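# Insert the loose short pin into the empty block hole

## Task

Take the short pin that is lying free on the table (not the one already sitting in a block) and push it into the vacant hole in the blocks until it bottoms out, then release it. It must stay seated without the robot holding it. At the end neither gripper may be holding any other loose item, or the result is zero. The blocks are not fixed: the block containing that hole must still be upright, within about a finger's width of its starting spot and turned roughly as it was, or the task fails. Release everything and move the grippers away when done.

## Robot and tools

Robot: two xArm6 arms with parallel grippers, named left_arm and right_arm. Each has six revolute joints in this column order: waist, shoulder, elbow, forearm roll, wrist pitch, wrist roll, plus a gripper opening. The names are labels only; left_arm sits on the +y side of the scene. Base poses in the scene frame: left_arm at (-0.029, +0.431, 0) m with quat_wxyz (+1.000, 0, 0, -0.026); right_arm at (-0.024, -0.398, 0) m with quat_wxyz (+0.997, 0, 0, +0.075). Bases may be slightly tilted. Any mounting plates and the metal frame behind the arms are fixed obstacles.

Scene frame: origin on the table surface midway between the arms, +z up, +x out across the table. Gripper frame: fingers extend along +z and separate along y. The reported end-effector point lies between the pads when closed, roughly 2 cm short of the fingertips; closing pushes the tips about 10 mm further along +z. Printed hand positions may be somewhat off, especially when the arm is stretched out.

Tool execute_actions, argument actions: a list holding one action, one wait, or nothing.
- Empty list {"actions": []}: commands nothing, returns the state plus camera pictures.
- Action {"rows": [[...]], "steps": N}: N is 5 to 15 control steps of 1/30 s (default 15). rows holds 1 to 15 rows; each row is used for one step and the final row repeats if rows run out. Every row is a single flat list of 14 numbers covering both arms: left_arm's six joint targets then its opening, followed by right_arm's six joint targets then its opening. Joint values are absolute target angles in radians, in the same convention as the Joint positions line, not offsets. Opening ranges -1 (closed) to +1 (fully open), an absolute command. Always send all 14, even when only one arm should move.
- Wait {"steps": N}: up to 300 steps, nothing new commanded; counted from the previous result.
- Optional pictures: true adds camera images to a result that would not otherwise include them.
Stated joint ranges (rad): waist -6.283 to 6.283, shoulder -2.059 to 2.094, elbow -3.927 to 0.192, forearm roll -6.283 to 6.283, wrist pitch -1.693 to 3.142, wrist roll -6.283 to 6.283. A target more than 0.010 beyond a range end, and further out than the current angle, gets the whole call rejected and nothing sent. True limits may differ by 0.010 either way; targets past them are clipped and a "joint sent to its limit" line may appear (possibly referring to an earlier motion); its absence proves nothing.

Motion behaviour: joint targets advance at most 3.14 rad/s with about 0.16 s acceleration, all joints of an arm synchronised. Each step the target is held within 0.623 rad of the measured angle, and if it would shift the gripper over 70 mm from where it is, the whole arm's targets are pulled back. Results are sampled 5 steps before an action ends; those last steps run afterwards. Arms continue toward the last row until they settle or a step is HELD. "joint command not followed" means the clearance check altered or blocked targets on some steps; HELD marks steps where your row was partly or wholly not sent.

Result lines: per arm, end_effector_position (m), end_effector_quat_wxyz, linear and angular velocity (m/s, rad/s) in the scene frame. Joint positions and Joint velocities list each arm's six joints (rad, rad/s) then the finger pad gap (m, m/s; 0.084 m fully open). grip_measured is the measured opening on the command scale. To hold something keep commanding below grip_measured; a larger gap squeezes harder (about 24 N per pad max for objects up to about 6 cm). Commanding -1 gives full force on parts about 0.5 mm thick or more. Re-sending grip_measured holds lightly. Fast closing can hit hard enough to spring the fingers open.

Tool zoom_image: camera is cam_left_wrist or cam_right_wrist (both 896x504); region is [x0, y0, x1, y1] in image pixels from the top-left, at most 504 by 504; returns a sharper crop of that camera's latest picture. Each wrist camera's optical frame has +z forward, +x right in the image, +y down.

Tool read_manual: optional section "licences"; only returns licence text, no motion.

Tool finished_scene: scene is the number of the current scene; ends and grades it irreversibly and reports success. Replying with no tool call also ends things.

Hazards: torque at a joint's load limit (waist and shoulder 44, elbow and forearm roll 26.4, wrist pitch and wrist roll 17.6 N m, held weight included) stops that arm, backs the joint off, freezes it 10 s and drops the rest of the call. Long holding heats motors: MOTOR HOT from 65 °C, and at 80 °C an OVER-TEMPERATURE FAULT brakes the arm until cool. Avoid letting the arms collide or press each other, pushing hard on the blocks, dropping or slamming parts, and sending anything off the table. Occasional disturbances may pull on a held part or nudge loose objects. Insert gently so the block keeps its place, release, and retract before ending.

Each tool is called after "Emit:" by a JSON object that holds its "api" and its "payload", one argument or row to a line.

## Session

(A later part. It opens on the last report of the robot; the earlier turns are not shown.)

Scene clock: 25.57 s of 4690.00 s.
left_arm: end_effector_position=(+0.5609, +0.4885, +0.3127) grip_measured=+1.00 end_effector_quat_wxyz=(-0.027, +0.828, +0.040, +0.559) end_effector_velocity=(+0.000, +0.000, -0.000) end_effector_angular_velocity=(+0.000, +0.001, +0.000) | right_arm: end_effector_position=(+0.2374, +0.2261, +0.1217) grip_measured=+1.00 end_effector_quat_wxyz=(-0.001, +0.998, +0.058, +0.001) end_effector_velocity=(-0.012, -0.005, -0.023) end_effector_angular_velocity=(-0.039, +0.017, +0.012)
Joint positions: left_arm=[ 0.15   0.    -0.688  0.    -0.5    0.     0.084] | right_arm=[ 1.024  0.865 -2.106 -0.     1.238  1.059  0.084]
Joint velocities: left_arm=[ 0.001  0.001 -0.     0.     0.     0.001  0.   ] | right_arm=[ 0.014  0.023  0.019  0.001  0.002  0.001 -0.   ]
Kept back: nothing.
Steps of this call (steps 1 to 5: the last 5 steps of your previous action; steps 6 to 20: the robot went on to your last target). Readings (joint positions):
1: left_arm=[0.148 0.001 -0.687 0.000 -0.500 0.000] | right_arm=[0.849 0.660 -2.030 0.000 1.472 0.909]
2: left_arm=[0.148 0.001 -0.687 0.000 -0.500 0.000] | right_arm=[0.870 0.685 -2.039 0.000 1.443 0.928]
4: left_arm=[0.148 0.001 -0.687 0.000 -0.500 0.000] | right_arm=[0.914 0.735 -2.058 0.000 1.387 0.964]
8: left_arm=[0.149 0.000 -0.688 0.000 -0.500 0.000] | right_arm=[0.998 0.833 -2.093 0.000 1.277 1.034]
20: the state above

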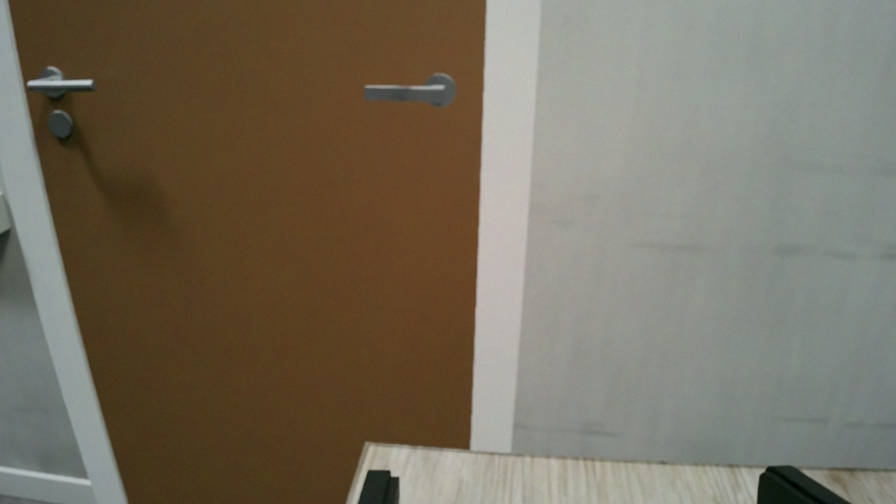

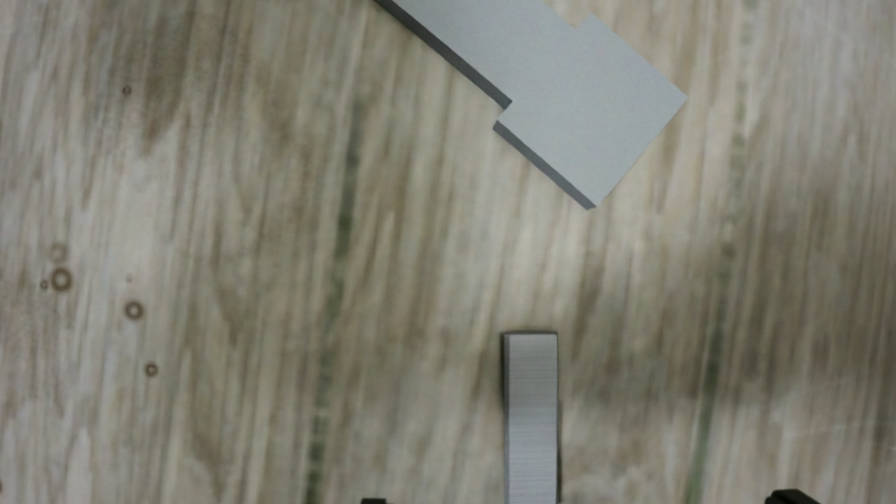

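Emit:
{"api": "execute_actions", "payload": {
  "actions": [
    {"rows": [[0.15,0.0,-0.688,0,-0.5,0,1, 1.047,0.898,-1.954,0,1.0565,1.080,0.2]], "steps": 15}
  ]
}}

Emit:
{"api": "execute_actions", "payload": {
  "actions": [
    {"steps": 15}
  ],
  "pictures": true
}}

Scene clock: 26.47 s of 4690.00 s.
left_arm: end_effector_position=(+0.5609, +0.4886, +0.3127) grip_measured=+1.00 end_effector_quat_wxyz=(-0.027, +0.828, +0.040, +0.559) end_effector_velocity=(+0.000, +0.000, +0.000) end_effector_angular_velocity=(-0.000, -0.000, +0.000) | right_arm: end_effector_position=(+0.2175, +0.2193, +0.0422) grip_measured=+0.19 end_effector_quat_wxyz=(+0.008, +0.998, +0.059, -0.004) end_effector_velocity=(+0.045, +0.073, +0.122) end_effector_angular_velocity=(+0.275, -0.109, -0.027)
Joint positions: left_arm=[ 0.15  -0.    -0.688  0.    -0.5   -0.     0.084] | right_arm=[ 1.048  0.905 -1.948  0.     1.061  1.08   0.052]
Joint velocities: left_arm=[ 0.    -0.    -0.     0.     0.001 -0.    -0.   ] | right_arm=[-0.022 -0.106 -0.116 -0.002 -0.074  0.006  0.   ]
Steps of this call (steps 1 to 15: the robot went on to your last target; steps 16 to 17: nothing new was sent; steps 18 to 27: the first 10 steps of this action). Readings (joint positions):
18: left_arm=[0.150 0.000 -0.688 0.000 -0.500 -0.000] | right_arm=[1.026 0.867 -2.105 -0.000 1.237 1.059]
19: left_arm=[0.150 0.000 -0.688 -0.000 -0.500 -0.000] | right_arm=[1.027 0.867 -2.099 -0.000 1.227 1.060]
21: left_arm=[0.150 0.000 -0.688 -0.000 -0.500 -0.000] | right_arm=[1.033 0.872 -2.051 -0.000 1.160 1.068]
25: left_arm=[0.150 0.000 -0.688 0.000 -0.500 0.000] | right_arm=[1.049 0.907 -1.948 0.000 1.068 1.079]
27: the state above

Scene clock: 26.97 s of 4690.00 s.
left_arm: end_effector_position=(+0.5609, +0.4886, +0.3127) grip_measured=+1.00 end_effector_quat_wxyz=(-0.027, +0.828, +0.040, +0.559) end_effector_velocity=(-0.000, -0.000, +0.000) end_effector_angular_velocity=(-0.000, -0.001, -0.001) | right_arm: end_effector_position=(+0.2199, +0.2236, +0.0500) grip_measured=+0.19 end_effector_quat_wxyz=(-0.000, +0.998, +0.058, +0.000) end_effector_velocity=(-0.000, +0.000, +0.000) end_effector_angular_velocity=(+0.002, +0.001, -0.001)
Joint positions: left_arm=[ 0.15  -0.    -0.688 -0.    -0.5    0.     0.084] | right_arm=[ 1.047  0.898 -1.954 -0.     1.056  1.08   0.052]
Joint velocities: left_arm=[-0.001 -0.001  0.    -0.    -0.    -0.    -0.   ] | right_arm=[ 0.    -0.     0.     0.002 -0.001  0.    -0.   ]
Kept back: nothing.
Steps of this call (steps 1 to 5: the last 5 steps of your previous action; steps 6 to 15: the robot went on to your last target). Readings (joint positions):
1: left_arm=[0.150 -0.000 -0.688 0.000 -0.500 -0.000] | right_arm=[1.047 0.901 -1.952 0.000 1.058 1.080]
2: left_arm=[0.150 0.000 -0.688 -0.000 -0.500 0.000] | right_arm=[1.047 0.898 -1.956 -0.000 1.057 1.080]
4: left_arm=[0.150 -0.000 -0.688 0.000 -0.500 -0.000] | right_arm=[1.046 0.894 -1.959 -0.000 1.056 1.080]
8: left_arm=[0.150 0.000 -0.688 0.000 -0.500 -0.000] | right_arm=[1.047 0.897 -1.955 -0.000 1.057 1.080]
15: the state above
All arms were judged still, so your last target was given up. Only a new action makes them travel on or press farther. Fingers that are still opening or closing keep moving.

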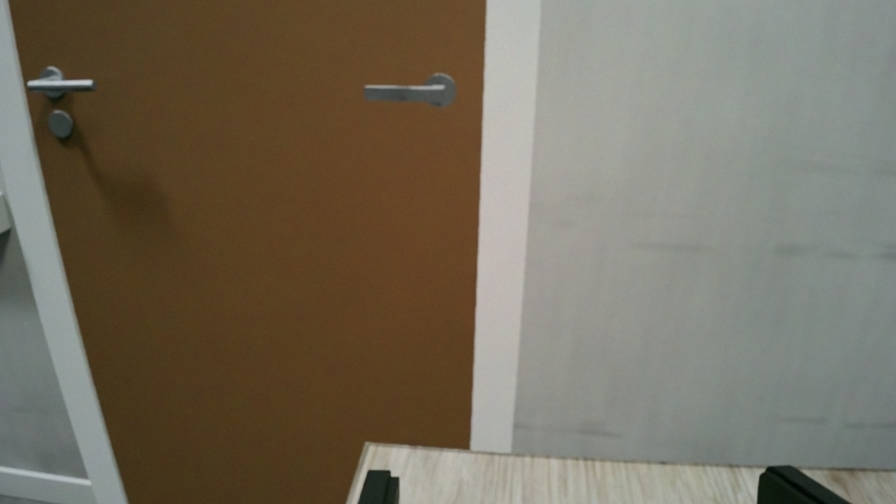

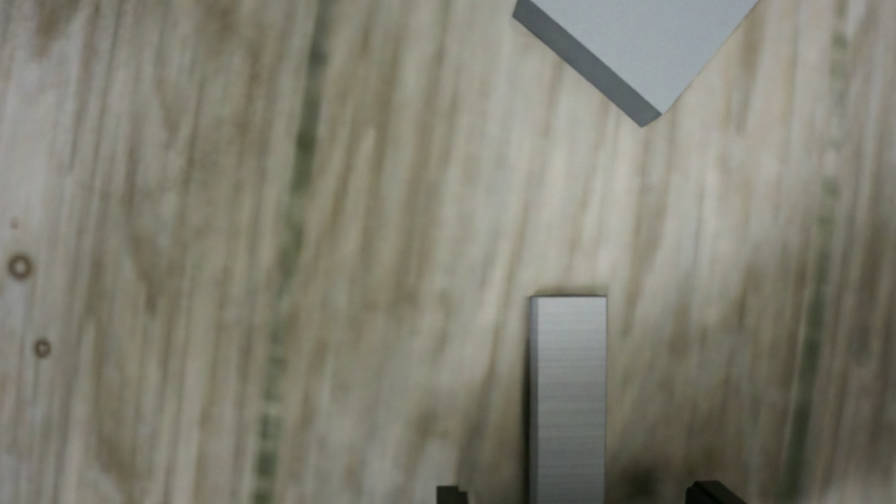

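Emit:
{"api": "execute_actions", "payload": {
  "actions": [
    {"rows": [
[0.15,0.0,-0.688,0,-0.5,0,1, 1.0467,0.9002,-1.9508,0,1.0510,1.0798,0.2],
[0.15,0.0,-0.688,0,-0.5,0,1, 1.0465,0.9025,-1.9476,0,1.0456,1.0795,0.2],
[0.15,0.0,-0.688,0,-0.5,0,1, 1.0462,0.9047,-1.9445,0,1.0401,1.0793,0.2],
[0.15,0.0,-0.688,0,-0.5,0,1, 1.0460,0.9069,-1.9413,0,1.0347,1.0791,0.2],
[0.15,0.0,-0.688,0,-0.5,0,1, 1.0457,0.9092,-1.9381,0,1.0292,1.0788,0.2],
[0.15,0.0,-0.688,0,-0.5,0,1, 1.0455,0.9114,-1.9349,0,1.0237,1.0786,0.2],
[0.15,0.0,-0.688,0,-0.5,0,1, 1.0452,0.9136,-1.9317,0,1.0183,1.0784,0.2],
[0.15,0.0,-0.688,0,-0.5,0,1, 1.0450,0.9158,-1.9286,0,1.0128,1.0782,0.2],
[0.15,0.0,-0.688,0,-0.5,0,1, 1.0447,0.9181,-1.9254,0,1.0074,1.0779,0.2],
[0.15,0.0,-0.688,0,-0.5,0,1, 1.0445,0.9203,-1.9222,0,1.0019,1.0777,0.2]
], "steps": 15}
  ]
}}

Emit:
{"api": "execute_actions", "payload": {
  "actions": [
    {"steps": 12}
  ],
  "pictures": true
}}

Scene clock: 27.97 s of 4690.00 s.
left_arm: end_effector_position=(+0.5609, +0.4886, +0.3127) grip_measured=+1.00 end_effector_quat_wxyz=(-0.027, +0.828, +0.040, +0.559) end_effector_velocity=(-0.000, +0.001, +0.002) end_effector_angular_velocity=(+0.001, -0.002, +0.001) | right_arm: end_effector_position=(+0.2202, +0.2206, +0.0306) grip_measured=+0.19 end_effector_quat_wxyz=(+0.001, +0.998, +0.058, -0.000) end_effector_velocity=(+0.001, -0.008, -0.066) end_effector_angular_velocity=(+0.008, -0.004, +0.001)
Joint positions: left_arm=[ 0.15  -0.    -0.688  0.    -0.5   -0.     0.084] | right_arm=[ 1.045  0.916 -1.929  0.     1.014  1.078  0.052]
Joint velocities: left_arm=[ 0.001 -0.003 -0.     0.     0.     0.001  0.   ] | right_arm=[-0.006  0.062  0.091 -0.001 -0.162 -0.007  0.   ]
Steps of this call (steps 1 to 20: nothing new was sent; steps 21 to 30: the first 10 steps of this action). Readings (joint positions):
21: left_arm=[0.150 -0.000 -0.688 0.000 -0.500 0.000] | right_arm=[1.047 0.898 -1.954 -0.000 1.056 1.080]
22: left_arm=[0.150 0.000 -0.688 -0.000 -0.500 0.000] | right_arm=[1.047 0.899 -1.953 -0.000 1.054 1.080]
24: left_arm=[0.150 -0.000 -0.688 0.000 -0.500 -0.000] | right_arm=[1.047 0.901 -1.949 -0.000 1.046 1.080]
28: left_arm=[0.150 0.000 -0.688 -0.000 -0.500 -0.000] | right_arm=[1.045 0.911 -1.935 0.000 1.025 1.079]
30: the state above

Scene clock: 28.37 s of 4690.00 s.
left_arm: end_effector_position=(+0.5609, +0.4886, +0.3127) grip_measured=+1.00 end_effector_quat_wxyz=(-0.027, +0.828, +0.040, +0.559) end_effector_velocity=(-0.000, -0.000, -0.000) end_effector_angular_velocity=(+0.001, +0.000, -0.001) | right_arm: end_effector_position=(+0.2204, +0.2203, +0.0264) grip_measured=+0.19 end_effector_quat_wxyz=(-0.000, +0.998, +0.058, +0.000) end_effector_velocity=(-0.001, -0.003, -0.005) end_effector_angular_velocity=(-0.009, +0.005, -0.001)
Joint positions: left_arm=[ 0.15  -0.    -0.688  0.    -0.5    0.     0.084] | right_arm=[ 1.045  0.92  -1.923 -0.     1.002  1.078  0.052]
Joint velocities: left_arm=[-0.     0.     0.001  0.    -0.     0.001  0.   ] | right_arm=[-0.001  0.004  0.005  0.001  0.001 -0.001 -0.   ]
Kept back: nothing.
Steps of this call (steps 1 to 5: the last 5 steps of your previous action; steps 6 to 12: the robot went on to your last target). Readings (joint positions):
1: left_arm=[0.150 0.000 -0.688 0.000 -0.500 -0.000] | right_arm=[1.045 0.918 -1.926 0.000 1.009 1.078]
2: left_arm=[0.150 0.000 -0.688 -0.000 -0.500 -0.000] | right_arm=[1.045 0.920 -1.924 0.000 1.006 1.078]
4: left_arm=[0.150 0.000 -0.688 0.000 -0.500 0.000] | right_arm=[1.044 0.921 -1.922 0.000 1.003 1.078]
8: left_arm=[0.150 -0.000 -0.688 -0.000 -0.500 0.000] | right_arm=[1.045 0.920 -1.923 -0.000 1.002 1.078]
12: the state above

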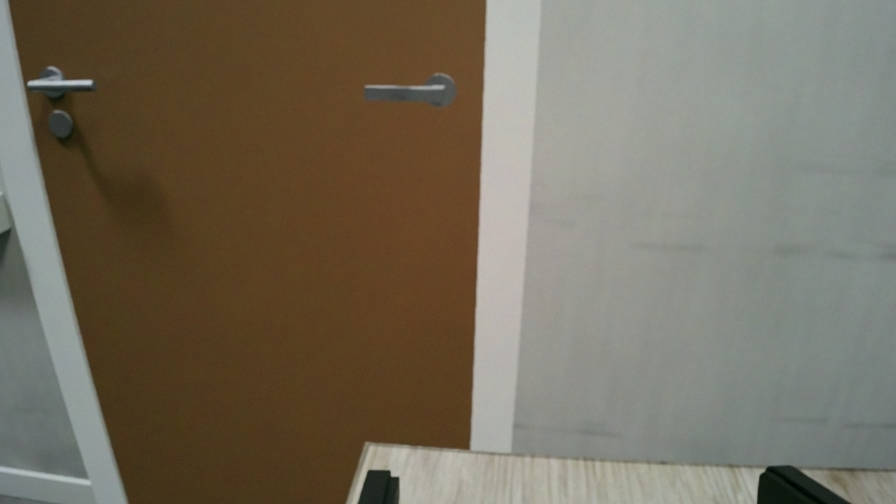

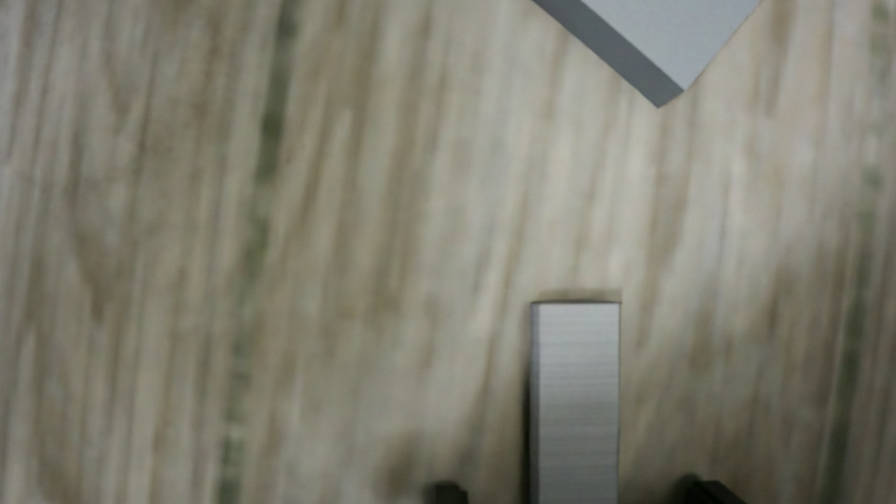

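Emit:
{"api": "execute_actions", "payload": {
  "actions": [
    {"rows": [
[0.15,0.0,-0.688,0,-0.5,0,1, 1.0445,0.9215,-1.9221,0,1.0006,1.0777,0.2],
[0.15,0.0,-0.688,0,-0.5,0,1, 1.0445,0.9228,-1.9220,0,0.9993,1.0777,0.2],
[0.15,0.0,-0.688,0,-0.5,0,1, 1.0445,0.9240,-1.9220,0,0.9980,1.0777,0.2],
[0.15,0.0,-0.688,0,-0.5,0,1, 1.0445,0.9252,-1.9219,0,0.9967,1.0777,0.2],
[0.15,0.0,-0.688,0,-0.5,0,1, 1.0445,0.9252,-1.9219,0,0.9967,1.0777,0.1],
[0.15,0.0,-0.688,0,-0.5,0,1, 1.0445,0.9252,-1.9219,0,0.9967,1.0777,0.0],
[0.15,0.0,-0.688,0,-0.5,0,1, 1.0445,0.9252,-1.9219,0,0.9967,1.0777,-0.1],
[0.15,0.0,-0.688,0,-0.5,0,1, 1.0445,0.9252,-1.9219,0,0.9967,1.0777,-0.2],
[0.15,0.0,-0.688,0,-0.5,0,1, 1.0445,0.9252,-1.9219,0,0.9967,1.0777,-0.3],
[0.15,0.0,-0.688,0,-0.5,0,1, 1.0445,0.9252,-1.9219,0,0.9967,1.0777,-0.38],
[0.15,0.0,-0.688,0,-0.5,0,1, 1.0445,0.9252,-1.9219,0,0.9967,1.0777,-0.44],
[0.15,0.0,-0.688,0,-0.5,0,1, 1.0445,0.9252,-1.9219,0,0.9967,1.0777,-0.5],
[0.15,0.0,-0.688,0,-0.5,0,1, 1.0445,0.9252,-1.9219,0,0.9967,1.0777,-0.56],
[0.15,0.0,-0.688,0,-0.5,0,1, 1.0445,0.9252,-1.9219,0,0.9967,1.0777,-0.65],
[0.15,0.0,-0.688,0,-0.5,0,1, 1.0445,0.9252,-1.9219,0,0.9967,1.0777,-0.8]
], "steps": 15}
  ]
}}

Emit:
{"api": "execute_actions", "payload": {
  "actions": [
    {"steps": 12}
  ],
  "pictures": true
}}

Scene clock: 29.47 s of 4690.00 s.
left_arm: end_effector_position=(+0.5609, +0.4886, +0.3127) grip_measured=+1.00 end_effector_quat_wxyz=(-0.027, +0.828, +0.040, +0.559) end_effector_velocity=(+0.000, -0.001, +0.000) end_effector_angular_velocity=(-0.002, -0.001, -0.000) | right_arm: end_effector_position=(+0.2205, +0.2206, +0.0238) grip_measured=-0.34 end_effector_quat_wxyz=(-0.001, +0.998, +0.058, +0.000) end_effector_velocity=(+0.002, +0.001, +0.002) end_effector_angular_velocity=(+0.006, -0.005, +0.000)
Joint positions: left_arm=[ 0.15  -0.    -0.688  0.    -0.5    0.     0.084] | right_arm=[ 1.045  0.925 -1.923  0.     0.996  1.078  0.029]
Joint velocities: left_arm=[-0.001 -0.    -0.001 -0.     0.001 -0.002 -0.   ] | right_arm=[-0.001 -0.002 -0.    -0.002 -0.005 -0.    -0.112]
Steps of this call (steps 1 to 23: the robot went on to your last target; steps 24 to 33: the first 10 steps of this action). Readings (joint positions):
24: left_arm=[0.150 0.000 -0.688 -0.000 -0.500 0.000] | right_arm=[1.045 0.920 -1.922 -0.000 1.002 1.078]
25: left_arm=[0.150 -0.000 -0.688 0.000 -0.500 0.000] | right_arm=[1.045 0.921 -1.922 -0.000 1.001 1.078]
27: left_arm=[0.150 0.000 -0.688 -0.000 -0.500 0.000] | right_arm=[1.045 0.922 -1.922 -0.000 0.999 1.078]
31: left_arm=[0.150 -0.000 -0.688 0.000 -0.500 -0.000] | right_arm=[1.045 0.925 -1.922 0.000 0.997 1.078]
33: the state above

Scene clock: 29.87 s of 4690.00 s.
left_arm: end_effector_position=(+0.5609, +0.4886, +0.3127) grip_measured=+1.00 end_effector_quat_wxyz=(-0.027, +0.828, +0.040, +0.559) end_effector_velocity=(+0.000, -0.000, +0.001) end_effector_angular_velocity=(+0.000, -0.002, -0.001) | right_arm: end_effector_position=(+0.2205, +0.2206, +0.0238) grip_measured=-0.56 end_effector_quat_wxyz=(-0.001, +0.998, +0.058, +0.000) end_effector_velocity=(-0.000, -0.000, -0.001) end_effector_angular_velocity=(-0.001, +0.000, -0.001)
Joint positions: left_arm=[ 0.15  -0.    -0.688 -0.    -0.5   -0.     0.084] | right_arm=[ 1.045  0.924 -1.923  0.     0.996  1.078  0.02 ]
Joint velocities: left_arm=[-0.001 -0.001 -0.001 -0.    -0.    -0.     0.   ] | right_arm=[ 0.     0.001  0.    -0.    -0.     0.001  0.   ]
Kept back: nothing.
Steps of this call (steps 1 to 5: the last 5 steps of your previous action; steps 6 to 12: the robot went on to your last target). Readings (joint positions):
1: left_arm=[0.150 -0.000 -0.688 0.000 -0.500 0.000] | right_arm=[1.045 0.924 -1.923 0.000 0.996 1.078]
2: left_arm=[0.150 0.000 -0.688 0.000 -0.500 0.000] | right_arm=[1.045 0.924 -1.923 0.000 0.996 1.078]
4: left_arm=[0.150 -0.000 -0.688 0.000 -0.500 0.000] | right_arm=[1.045 0.924 -1.923 0.000 0.996 1.078]
8: left_arm=[0.150 -0.000 -0.688 0.000 -0.500 0.000] | right_arm=[1.045 0.924 -1.923 0.000 0.996 1.078]
12: the state above

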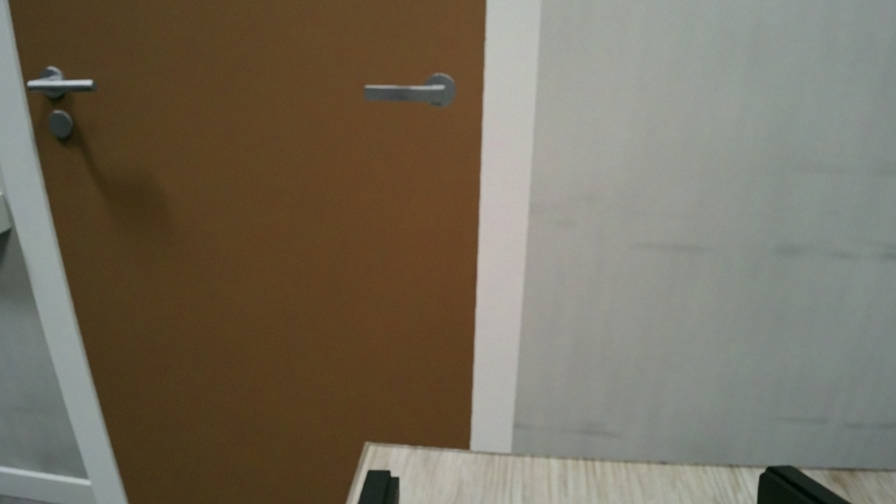

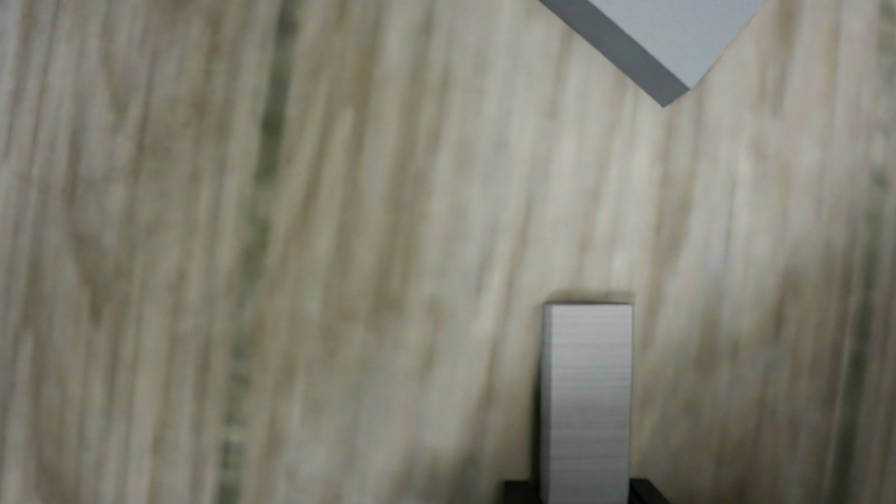

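Emit:
{"api": "execute_actions", "payload": {
  "actions": [
    {"rows": [
[0.15,0.0,-0.688,0,-0.5,0,1, 1.0445,0.9200,-1.9240,0,1.0040,1.0777,-1],
[0.15,0.0,-0.688,0,-0.5,0,1, 1.0445,0.9120,-1.9265,0,1.0145,1.0777,-1],
[0.15,0.0,-0.688,0,-0.5,0,1, 1.0445,0.9020,-1.9300,0,1.0280,1.0777,-1],
[0.15,0.0,-0.688,0,-0.5,0,1, 1.0445,0.8900,-1.9340,0,1.0440,1.0777,-1],
[0.15,0.0,-0.688,0,-0.5,0,1, 1.0445,0.8750,-1.9395,0,1.0645,1.0777,-1],
[0.15,0.0,-0.688,0,-0.5,0,1, 1.0445,0.8600,-1.9448,0,1.0850,1.0777,-1],
[0.15,0.0,-0.688,0,-0.5,0,1, 1.0445,0.8445,-1.9501,0,1.1056,1.0777,-1],
[0.15,0.0,-0.688,0,-0.5,0,1, 1.0445,0.8445,-1.9501,0,1.1056,1.0777,-1],
[0.15,0.0,-0.688,0,-0.5,0,1, 0.809,0.31,-1.339,0,1.029,1.01,-1]
], "steps": 15}
  ]
}}

Emit:
{"api": "execute_actions", "payload": {
  "actions": [
    {"rows": [[0.15,0.0,-0.688,0,-0.5,0,1, 0.809,0.31,-1.339,0,1.029,1.01,-1]], "steps": 10}
  ]
}}

Emit:
{"api": "execute_actions", "payload": {
  "actions": [
    {"rows": [[0.15,0.0,-0.688,0,-0.5,0,1, 0.473,0.028,-0.940,0,0.912,0.829,-1]], "steps": 15}
  ]
}}

Emit:
{"api": "execute_actions", "payload": {
  "actions": [
    {"steps": 15}
  ],
  "pictures": true
}}

Scene clock: 31.03 s of 4690.00 s.
left_arm: end_effector_position=(+0.5609, +0.4886, +0.3127) grip_measured=+1.00 end_effector_quat_wxyz=(-0.027, +0.828, +0.040, +0.559) end_effector_velocity=(-0.000, +0.000, -0.001) end_effector_angular_velocity=(-0.001, +0.001, +0.001) | right_arm: end_effector_position=(+0.2220, +0.2204, +0.0812) grip_measured=-0.56 end_effector_quat_wxyz=(-0.004, +0.998, +0.058, +0.002) end_effector_velocity=(+0.062, -0.037, +0.272) end_effector_angular_velocity=(+0.219, -0.084, -0.057)
Joint positions: left_arm=[ 0.15  -0.    -0.688 -0.    -0.5    0.     0.084] | right_arm=[ 1.042  0.838 -1.941 -0.     1.095  1.077  0.02 ]
Joint velocities: left_arm=[ 0.001  0.001  0.    -0.    -0.    -0.001 -0.   ] | right_arm=[-0.108 -0.63   0.342  0.004  0.054 -0.053 -0.   ]
Steps of this call (steps 1 to 15: the robot went on to your last target; steps 16 to 25: nothing new was sent; steps 26 to 35: the first 10 steps of this action). Readings (joint positions):
26: left_arm=[0.150 -0.000 -0.688 -0.000 -0.500 0.000] | right_arm=[1.045 0.925 -1.922 0.000 0.997 1.078]
27: left_arm=[0.150 -0.000 -0.688 0.000 -0.500 0.000] | right_arm=[1.044 0.923 -1.922 -0.000 1.000 1.078]
29: left_arm=[0.150 0.000 -0.688 0.000 -0.500 -0.000] | right_arm=[1.044 0.917 -1.921 -0.000 1.016 1.078]
33: left_arm=[0.150 0.000 -0.688 -0.000 -0.500 -0.000] | right_arm=[1.044 0.871 -1.938 -0.000 1.077 1.078]
35: the state above

Scene clock: 31.37 s of 4690.00 s.
left_arm: end_effector_position=(+0.5609, +0.4886, +0.3127) grip_measured=+1.00 end_effector_quat_wxyz=(-0.027, +0.828, +0.040, +0.559) end_effector_velocity=(-0.000, +0.001, -0.000) end_effector_angular_velocity=(+0.000, +0.000, +0.001) | right_arm: end_effector_position=(+0.2840, +0.0922, +0.1486) grip_measured=-0.56 end_effector_quat_wxyz=(-0.002, +1.000, -0.008, +0.001) end_effector_velocity=(+0.105, -0.461, +0.147) end_effector_angular_velocity=(-0.030, +0.018, -0.414)
Joint positions: left_arm=[ 0.15  -0.    -0.688 -0.    -0.5    0.     0.084] | right_arm=[ 0.86   0.428 -1.477 -0.     1.044  1.025  0.02 ]
Joint velocities: left_arm=[ 0.001 -0.     0.001 -0.    -0.     0.     0.   ] | right_arm=[-0.576 -1.291  1.485 -0.    -0.16  -0.162  0.   ]
Steps of this call (steps 1 to 5: the last 5 steps of your previous action; steps 6 to 10: the first 5 steps of this action). Readings (joint positions):
6: left_arm=[0.150 -0.000 -0.688 0.000 -0.500 -0.000] | right_arm=[0.938 0.602 -1.677 -0.000 1.066 1.047]
7: left_arm=[0.150 -0.000 -0.688 0.000 -0.500 -0.000] | right_arm=[0.918 0.559 -1.627 -0.000 1.061 1.042]
9: left_arm=[0.150 -0.000 -0.688 0.000 -0.500 0.000] | right_arm=[0.880 0.472 -1.527 -0.000 1.050 1.031]
10: the state above

Scene clock: 31.87 s of 4690.00 s.
left_arm: end_effector_position=(+0.5609, +0.4886, +0.3127) grip_measured=+1.00 end_effector_quat_wxyz=(-0.027, +0.828, +0.040, +0.559) end_effector_velocity=(-0.000, +0.000, +0.001) end_effector_angular_velocity=(-0.000, -0.001, +0.000) | right_arm: end_effector_position=(+0.3402, -0.0838, +0.1540) grip_measured=-0.56 end_effector_quat_wxyz=(+0.000, +0.997, -0.082, -0.000) end_effector_velocity=(+0.102, -0.525, -0.034) end_effector_angular_velocity=(+0.004, -0.006, -0.460)
Joint positions: left_arm=[ 0.15  -0.    -0.688 -0.    -0.5    0.     0.084] | right_arm=[ 0.562  0.105 -1.047 -0.     0.943  0.877  0.02 ]
Joint velocities: left_arm=[ 0.    -0.002  0.    -0.     0.    -0.    -0.   ] | right_arm=[-0.963 -0.807  1.122 -0.002 -0.322 -0.502  0.   ]
Steps of this call (steps 1 to 5: the last 5 steps of your previous action; steps 6 to 15: the first 10 steps of this action). Readings (joint positions):
6: left_arm=[0.150 -0.000 -0.688 -0.000 -0.500 0.000] | right_arm=[0.809 0.312 -1.342 0.000 1.029 1.010]
7: left_arm=[0.150 0.000 -0.688 0.000 -0.500 -0.000] | right_arm=[0.805 0.306 -1.331 0.000 1.026 1.005]
9: left_arm=[0.150 -0.000 -0.688 -0.000 -0.500 0.000] | right_arm=[0.757 0.264 -1.269 0.001 1.007 0.977]
13: left_arm=[0.150 -0.000 -0.688 -0.000 -0.500 0.000] | right_arm=[0.626 0.159 -1.122 0.000 0.965 0.911]
15: the state above

Scene clock: 32.37 s of 4690.00 s.
left_arm: end_effector_position=(+0.5609, +0.4886, +0.3127) grip_measured=+1.00 end_effector_quat_wxyz=(-0.027, +0.828, +0.040, +0.559) end_effector_velocity=(-0.000, -0.000, +0.000) end_effector_angular_velocity=(+0.001, -0.001, -0.001) | right_arm: end_effector_position=(+0.3458, -0.1320, +0.1500) grip_measured=-0.56 end_effector_quat_wxyz=(-0.000, +0.995, -0.102, -0.000) end_effector_velocity=(+0.001, -0.003, -0.000) end_effector_angular_velocity=(-0.000, +0.001, -0.007)
Joint positions: left_arm=[ 0.15  -0.    -0.688  0.    -0.5    0.     0.084] | right_arm=[ 0.474  0.029 -0.94   0.     0.912  0.829  0.02 ]
Joint velocities: left_arm=[-0.    -0.001  0.     0.    -0.     0.001  0.   ] | right_arm=[-0.006 -0.002  0.003  0.001  0.    -0.     0.   ]
Kept back: nothing.
Steps of this call (steps 1 to 5: the last 5 steps of your previous action; steps 6 to 15: the robot went on to your last target). Readings (joint positions):
1: left_arm=[0.150 0.000 -0.688 -0.000 -0.500 0.000] | right_arm=[0.531 0.078 -1.010 -0.000 0.933 0.861]
2: left_arm=[0.150 -0.000 -0.688 -0.000 -0.500 0.000] | right_arm=[0.503 0.056 -0.978 -0.000 0.924 0.847]
4: left_arm=[0.150 0.000 -0.688 0.000 -0.500 0.000] | right_arm=[0.476 0.034 -0.947 -0.000 0.916 0.834]
8: left_arm=[0.150 0.000 -0.688 0.000 -0.500 -0.000] | right_arm=[0.475 0.029 -0.942 0.000 0.912 0.829]
15: the state above

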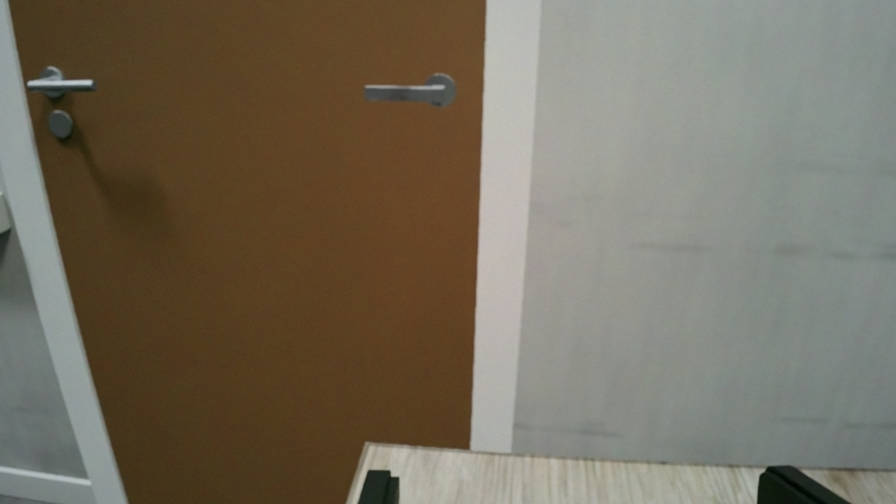

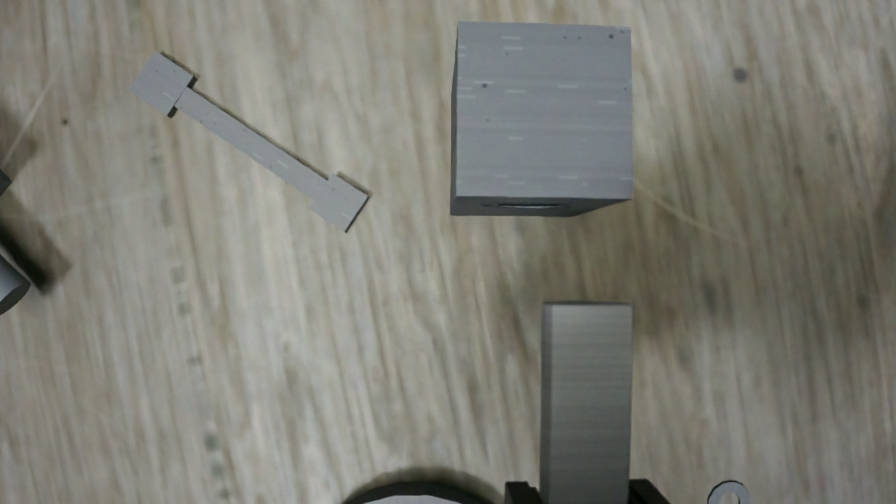

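Emit:
{"api": "execute_actions", "payload": {
  "actions": [
    {"rows": [
[-0.4,0.2,-0.688,0,-0.921,0,-1, 0.4732,0.0426,-0.9329,0,0.8903,0.8292,-1],
[-0.4,0.2,-0.688,0,-0.921,0,-1, 0.4734,0.0571,-0.9257,0,0.8686,0.8294,-1],
[-0.4,0.2,-0.688,0,-0.921,0,-1, 0.4736,0.0717,-0.9186,0,0.8469,0.8297,-1],
[-0.4,0.2,-0.688,0,-0.921,0,-1, 0.4738,0.0863,-0.9114,0,0.8252,0.8299,-1],
[-0.4,0.2,-0.688,0,-0.921,0,-1, 0.4740,0.1009,-0.9043,0,0.8035,0.8301,-1],
[-0.4,0.2,-0.688,0,-0.921,0,-1, 0.4742,0.1154,-0.8972,0,0.7818,0.8303,-1],
[-0.4,0.2,-0.688,0,-0.921,0,-1, 0.4744,0.1300,-0.8900,0,0.7600,0.8305,-1],
[-0.4,0.2,-0.688,0,-0.921,0,-1, 0.4746,0.1446,-0.8829,0,0.7383,0.8308,-1],
[-0.4,0.2,-0.688,0,-0.921,0,-1, 0.4748,0.1591,-0.8757,0,0.7166,0.8310,-1],
[-0.4,0.2,-0.688,0,-0.921,0,-1, 0.4750,0.1737,-0.8686,0,0.6949,0.8312,-1]
], "steps": 15}
  ]
}}

Emit:
{"api": "execute_actions", "payload": {
  "actions": [
    {"rows": [[-0.4,0.2,-0.688,0,-0.921,0,-1, 0.4750,0.1737,-0.8686,0,0.6949,0.8312,-1]], "steps": 8}
  ]
}}

Emit:
{"api": "execute_actions", "payload": {
  "actions": [
    {"rows": [[-0.849,0.609,-0.688,0,-0.921,0,-1, 0.4750,0.1737,-0.8686,0,0.6949,0.8312,-1]], "steps": 15}
  ]
}}

Emit:
{"api": "execute_actions", "payload": {
  "actions": [
    {"steps": 22}
  ],
  "pictures": true
}}

Scene clock: 33.97 s of 4690.00 s.
left_arm: end_effector_position=(+0.5613, +0.3293, +0.3085) grip_measured=-0.52 end_effector_quat_wxyz=(+0.051, +0.795, -0.068, +0.601) end_effector_velocity=(-0.090, -0.584, -0.023) end_effector_angular_velocity=(-0.062, -0.373, -0.988) | right_arm: end_effector_position=(+0.3467, -0.1312, +0.0916) grip_measured=-0.56 end_effector_quat_wxyz=(+0.001, +0.995, -0.103, -0.001) end_effector_velocity=(-0.006, -0.001, -0.223) end_effector_angular_velocity=(+0.007, -0.007, -0.003)
Joint positions: left_arm=[-0.118  0.098 -0.688  0.    -0.705  0.     0.021] | right_arm=[ 0.474  0.137 -0.886  0.     0.751  0.831  0.02 ]
Joint velocities: left_arm=[-0.986  0.36   0.003  0.002 -0.741  0.002 -0.204] | right_arm=[ 0.006  0.431  0.205  0.002 -0.646  0.007 -0.   ]
Steps of this call (steps 1 to 15: the robot went on to your last target; steps 16 to 38: nothing new was sent; steps 39 to 48: the first 10 steps of this action). Readings (joint positions):
39: left_arm=[0.149 0.000 -0.688 -0.000 -0.501 -0.000] | right_arm=[0.473 0.028 -0.940 -0.000 0.911 0.829]
40: left_arm=[0.142 0.003 -0.688 -0.001 -0.509 -0.000] | right_arm=[0.473 0.032 -0.939 -0.000 0.904 0.829]
42: left_arm=[0.085 0.023 -0.690 -0.001 -0.555 -0.000] | right_arm=[0.473 0.050 -0.931 -0.000 0.874 0.829]
46: left_arm=[-0.052 0.074 -0.688 -0.000 -0.655 0.000] | right_arm=[0.474 0.108 -0.900 0.000 0.794 0.830]
48: the state above

Scene clock: 34.23 s of 4690.00 s.
left_arm: end_effector_position=(+0.5166, +0.1840, +0.3032) grip_measured=-1.00 end_effector_quat_wxyz=(+0.136, +0.749, -0.162, +0.628) end_effector_velocity=(-0.175, -0.365, -0.035) end_effector_angular_velocity=(-0.074, -0.183, -0.684) | right_arm: end_effector_position=(+0.3470, -0.1307, +0.0741) grip_measured=-0.56 end_effector_quat_wxyz=(-0.001, +0.995, -0.103, +0.001) end_effector_velocity=(+0.008, +0.005, +0.009) end_effector_angular_velocity=(+0.018, -0.024, -0.001)
Joint positions: left_arm=[-0.372  0.19  -0.688  0.001 -0.897  0.     0.   ] | right_arm=[ 0.475  0.173 -0.87  -0.     0.695  0.831  0.02 ]
Joint velocities: left_arm=[-0.668  0.244  0.016  0.018 -0.457 -0.     0.   ] | right_arm=[-0.001 -0.009 -0.011  0.    -0.01   0.     0.   ]
Steps of this call (steps 1 to 5: the last 5 steps of your previous action; steps 6 to 8: the first 3 steps of this action). Readings (joint positions):
6: left_arm=[-0.314 0.169 -0.688 0.000 -0.854 0.000] | right_arm=[0.475 0.174 -0.868 0.000 0.697 0.831]
7: left_arm=[-0.346 0.180 -0.688 0.000 -0.878 0.000] | right_arm=[0.475 0.173 -0.869 -0.000 0.696 0.831]
8: the state above

Scene clock: 34.73 s of 4690.00 s.
left_arm: end_effector_position=(+0.4406, +0.0660, +0.1892) grip_measured=-1.00 end_effector_quat_wxyz=(+0.186, +0.776, -0.266, +0.541) end_effector_velocity=(-0.325, -0.323, -0.421) end_effector_angular_velocity=(+0.438, +0.561, -0.766) | right_arm: end_effector_position=(+0.3463, -0.1312, +0.0731) grip_measured=-0.56 end_effector_quat_wxyz=(-0.000, +0.995, -0.103, +0.000) end_effector_velocity=(-0.000, +0.000, +0.001) end_effector_angular_velocity=(+0.000, -0.001, -0.000)
Joint positions: left_arm=[-0.608  0.391 -0.689 -0.    -0.92  -0.     0.   ] | right_arm=[ 0.475  0.174 -0.869 -0.     0.695  0.831  0.02 ]
Joint velocities: left_arm=[-0.763  0.698  0.012  0.003  0.002 -0.     0.   ] | right_arm=[ 0.001 -0.002  0.    -0.     0.     0.001 -0.   ]
Steps of this call (steps 1 to 5: the last 5 steps of your previous action; steps 6 to 15: the first 10 steps of this action). Readings (joint positions):
6: left_arm=[-0.399 0.200 -0.688 -0.001 -0.921 -0.000] | right_arm=[0.475 0.173 -0.869 -0.000 0.695 0.831]
7: left_arm=[-0.406 0.205 -0.690 -0.001 -0.921 -0.000] | right_arm=[0.475 0.173 -0.869 -0.000 0.695 0.831]
9: left_arm=[-0.455 0.249 -0.693 -0.002 -0.922 -0.000] | right_arm=[0.475 0.173 -0.869 -0.000 0.695 0.831]
13: left_arm=[-0.557 0.345 -0.689 -0.001 -0.921 -0.000] | right_arm=[0.475 0.174 -0.869 -0.000 0.695 0.831]
15: the state above

Scene clock: 35.47 s of 4690.00 s.
left_arm: end_effector_position=(+0.3213, -0.0110, +0.0631) grip_measured=-1.00 end_effector_quat_wxyz=(+0.209, +0.790, -0.382, +0.432) end_effector_velocity=(-0.003, -0.001, -0.003) end_effector_angular_velocity=(+0.006, +0.004, -0.006) | right_arm: end_effector_position=(+0.3463, -0.1312, +0.0730) grip_measured=-0.56 end_effector_quat_wxyz=(+0.000, +0.995, -0.103, +0.000) end_effector_velocity=(-0.001, +0.000, -0.001) end_effector_angular_velocity=(-0.000, +0.002, -0.001)
Joint positions: left_arm=[-0.848  0.608 -0.688 -0.    -0.921 -0.     0.   ] | right_arm=[ 0.475  0.174 -0.869 -0.     0.695  0.831  0.02 ]
Joint velocities: left_arm=[-0.005  0.005  0.001  0.001  0.001  0.     0.   ] | right_arm=[ 0.     0.002  0.     0.002 -0.     0.001  0.   ]
Kept back: nothing.
Steps of this call (steps 1 to 5: the last 5 steps of your previous action; steps 6 to 22: the robot went on to your last target). Readings (joint positions):
1: left_arm=[-0.634 0.414 -0.688 -0.000 -0.920 -0.000] | right_arm=[0.475 0.174 -0.869 -0.000 0.695 0.831]
2: left_arm=[-0.659 0.438 -0.688 -0.000 -0.920 -0.000] | right_arm=[0.475 0.174 -0.869 -0.000 0.695 0.831]
4: left_arm=[-0.710 0.484 -0.688 -0.000 -0.920 -0.000] | right_arm=[0.475 0.174 -0.869 -0.000 0.695 0.831]
8: left_arm=[-0.812 0.576 -0.688 0.000 -0.921 0.000] | right_arm=[0.475 0.174 -0.869 -0.000 0.695 0.831]
22: the state above

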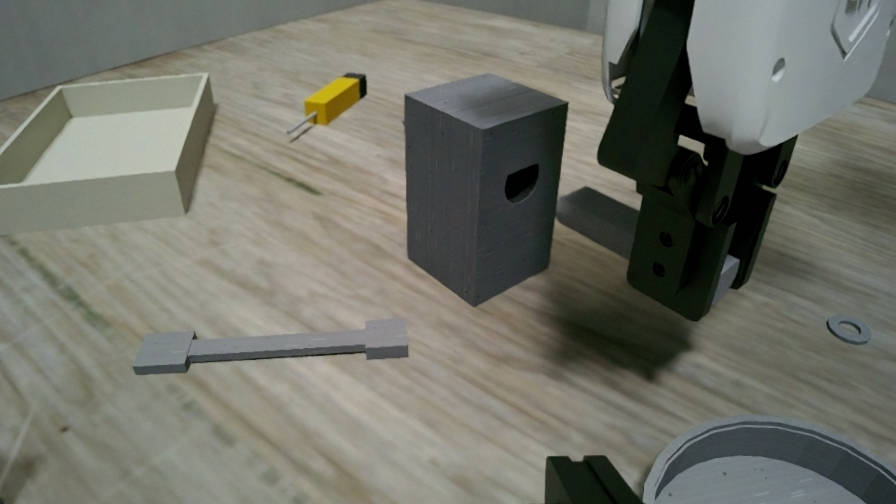

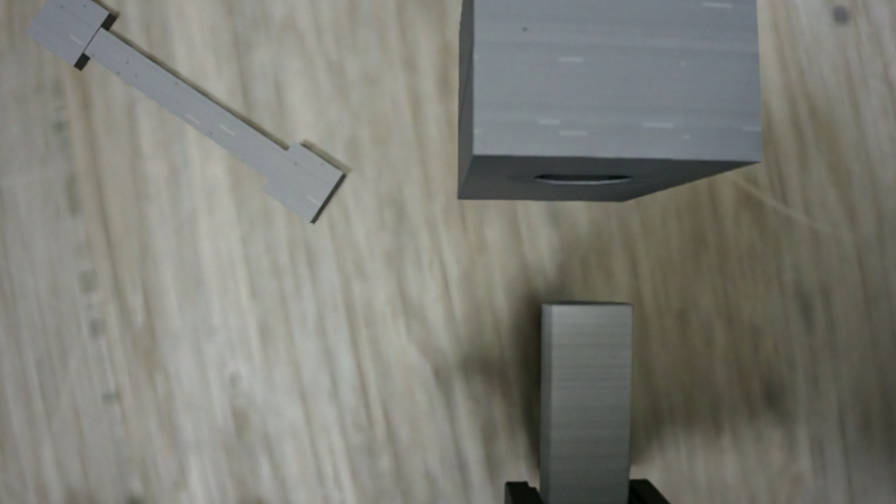

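Emit:
{"api": "zoom_image", "payload": {
  "camera": "cam_right_wrist",
  "region": [440, 130, 780, 470]
}}

Emit:
{"api": "zoom_image", "payload": {
  "camera": "cam_left_wrist",
  "region": [460, 90, 760, 330]
}}

Region (440, 130, 780, 470) of cam_right_wrist's 896x504 image, scaled by 1.482, with more detail than that image has.

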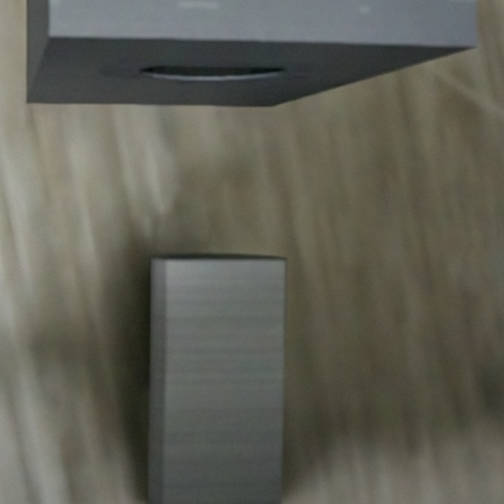

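Region (460, 90, 760, 330) of cam_left_wrist's 896x504 image, scaled by 1.680, with more detail than that image has; it fills the top 403 rows of this view, and the rest is white.

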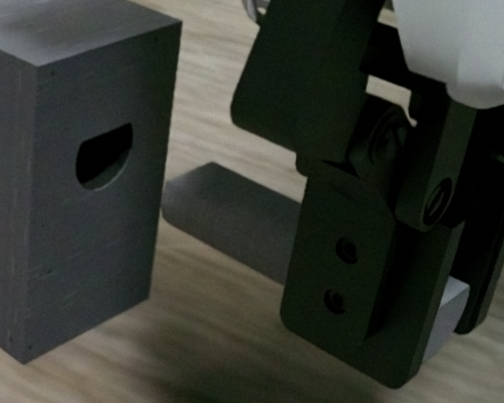

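Emit:
{"api": "execute_actions", "payload": {
  "actions": [
    {"rows": [
[-0.849,0.609,-0.688,0,-0.921,0,-1, 0.4719,0.1781,-0.8747,0,0.6966,0.8281,-1],
[-0.849,0.609,-0.688,0,-0.921,0,-1, 0.4688,0.1825,-0.8808,0,0.6983,0.8250,-1],
[-0.849,0.609,-0.688,0,-0.921,0,-1, 0.4657,0.1870,-0.8869,0,0.7000,0.8219,-1],
[-0.849,0.609,-0.688,0,-0.921,0,-1, 0.4626,0.1914,-0.8930,0,0.7017,0.8188,-1],
[-0.849,0.609,-0.688,0,-0.921,0,-1, 0.4595,0.1958,-0.8992,0,0.7034,0.8157,-1],
[-0.849,0.609,-0.688,0,-0.921,0,-1, 0.4563,0.2002,-0.9053,0,0.7050,0.8125,-1],
[-0.849,0.609,-0.688,0,-0.921,0,-1, 0.4532,0.2046,-0.9114,0,0.7067,0.8094,-1],
[-0.849,0.609,-0.688,0,-0.921,0,-1, 0.4501,0.2091,-0.9175,0,0.7084,0.8063,-1],
[-0.849,0.609,-0.688,0,-0.921,0,-1, 0.4470,0.2135,-0.9236,0,0.7101,0.8032,-1],
[-0.849,0.609,-0.688,0,-0.921,0,-1, 0.4439,0.2179,-0.9297,0,0.7118,0.8001,-1]
], "steps": 15}
  ]
}}

Emit:
{"api": "execute_actions", "payload": {
  "actions": [
    {"steps": 15}
  ],
  "pictures": true
}}

Scene clock: 36.57 s of 4690.00 s.
left_arm: end_effector_position=(+0.3208, -0.0111, +0.0625) grip_measured=-1.00 end_effector_quat_wxyz=(+0.209, +0.790, -0.382, +0.432) end_effector_velocity=(+0.000, -0.000, +0.001) end_effector_angular_velocity=(-0.001, -0.001, -0.000) | right_arm: end_effector_position=(+0.3627, -0.1335, +0.0731) grip_measured=-0.56 end_effector_quat_wxyz=(-0.000, +0.995, -0.103, +0.000) end_effector_velocity=(+0.061, -0.010, -0.001) end_effector_angular_velocity=(-0.001, +0.002, -0.000)
Joint positions: left_arm=[-0.849  0.609 -0.688 -0.    -0.921 -0.     0.   ] | right_arm=[ 0.451  0.208 -0.916 -0.     0.708  0.807  0.02 ]
Joint velocities: left_arm=[-0.    -0.002  0.001  0.    -0.     0.     0.   ] | right_arm=[-0.092  0.132 -0.181  0.     0.051 -0.092  0.   ]
Steps of this call (steps 1 to 15: the robot went on to your last target; steps 16 to 23: nothing new was sent; steps 24 to 33: the first 10 steps of this action). Readings (joint positions):
24: left_arm=[-0.849 0.609 -0.688 -0.000 -0.921 0.000] | right_arm=[0.475 0.174 -0.869 0.000 0.695 0.831]
25: left_arm=[-0.849 0.609 -0.688 -0.000 -0.921 0.000] | right_arm=[0.474 0.175 -0.871 0.000 0.696 0.830]
27: left_arm=[-0.849 0.609 -0.688 0.000 -0.921 -0.000] | right_arm=[0.469 0.182 -0.880 0.000 0.698 0.825]
31: left_arm=[-0.849 0.609 -0.688 0.000 -0.921 -0.000] | right_arm=[0.457 0.199 -0.904 -0.000 0.705 0.813]
33: the state above

Scene clock: 37.07 s of 4690.00 s.
left_arm: end_effector_position=(+0.3208, -0.0111, +0.0625) grip_measured=-1.00 end_effector_quat_wxyz=(+0.209, +0.790, -0.382, +0.432) end_effector_velocity=(-0.001, -0.000, -0.001) end_effector_angular_velocity=(+0.001, +0.001, -0.001) | right_arm: end_effector_position=(+0.3672, -0.1342, +0.0730) grip_measured=-0.56 end_effector_quat_wxyz=(+0.000, +0.995, -0.103, -0.000) end_effector_velocity=(+0.000, -0.000, -0.000) end_effector_angular_velocity=(-0.001, -0.000, +0.002)
Joint positions: left_arm=[-0.849  0.609 -0.688  0.    -0.921  0.     0.   ] | right_arm=[ 0.444  0.218 -0.93   0.     0.712  0.8    0.02 ]
Joint velocities: left_arm=[-0.001  0.001 -0.    -0.     0.    -0.     0.   ] | right_arm=[-0.001  0.001 -0.001 -0.002  0.    -0.001 -0.   ]
Kept back: nothing.
Steps of this call (steps 1 to 5: the last 5 steps of your previous action; steps 6 to 15: the robot went on to your last target). Readings (joint positions):
1: left_arm=[-0.849 0.609 -0.688 0.000 -0.921 -0.000] | right_arm=[0.448 0.212 -0.922 -0.000 0.710 0.804]
2: left_arm=[-0.849 0.609 -0.688 -0.000 -0.921 -0.000] | right_arm=[0.445 0.215 -0.926 -0.000 0.710 0.802]
4: left_arm=[-0.849 0.609 -0.688 -0.000 -0.921 -0.000] | right_arm=[0.444 0.217 -0.929 -0.000 0.711 0.801]
8: left_arm=[-0.849 0.609 -0.688 0.000 -0.921 0.000] | right_arm=[0.444 0.218 -0.929 0.000 0.712 0.800]
15: the state above

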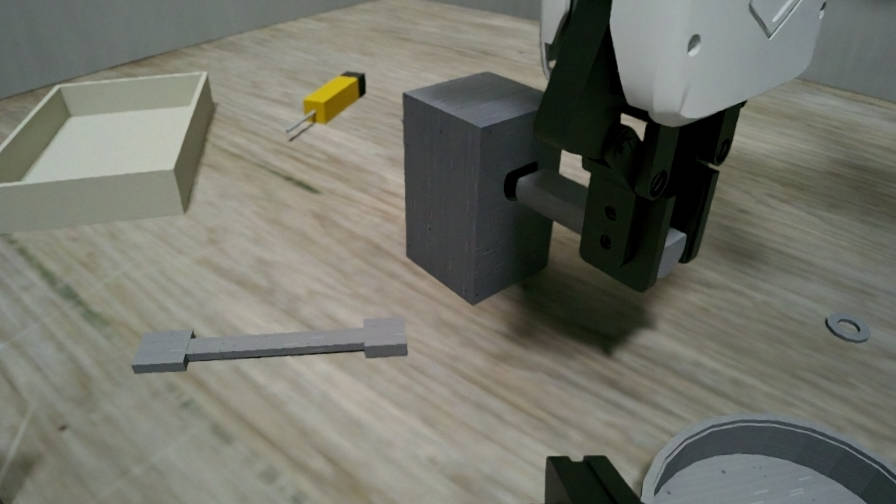

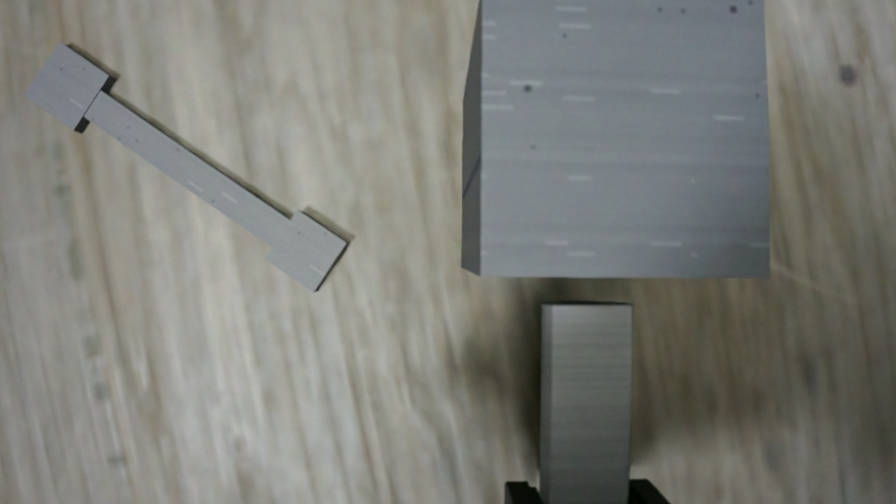

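Emit:
{"api": "zoom_image", "payload": {
  "camera": "cam_left_wrist",
  "region": [470, 130, 610, 250]
}}

Region (470, 130, 610, 250) of cam_left_wrist's 896x504 image, scaled by 3.600, with more detail than that image has; it fills the top 432 rows of this view, and the rest is white.

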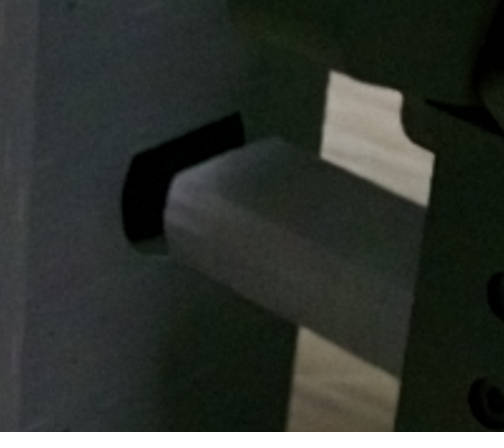

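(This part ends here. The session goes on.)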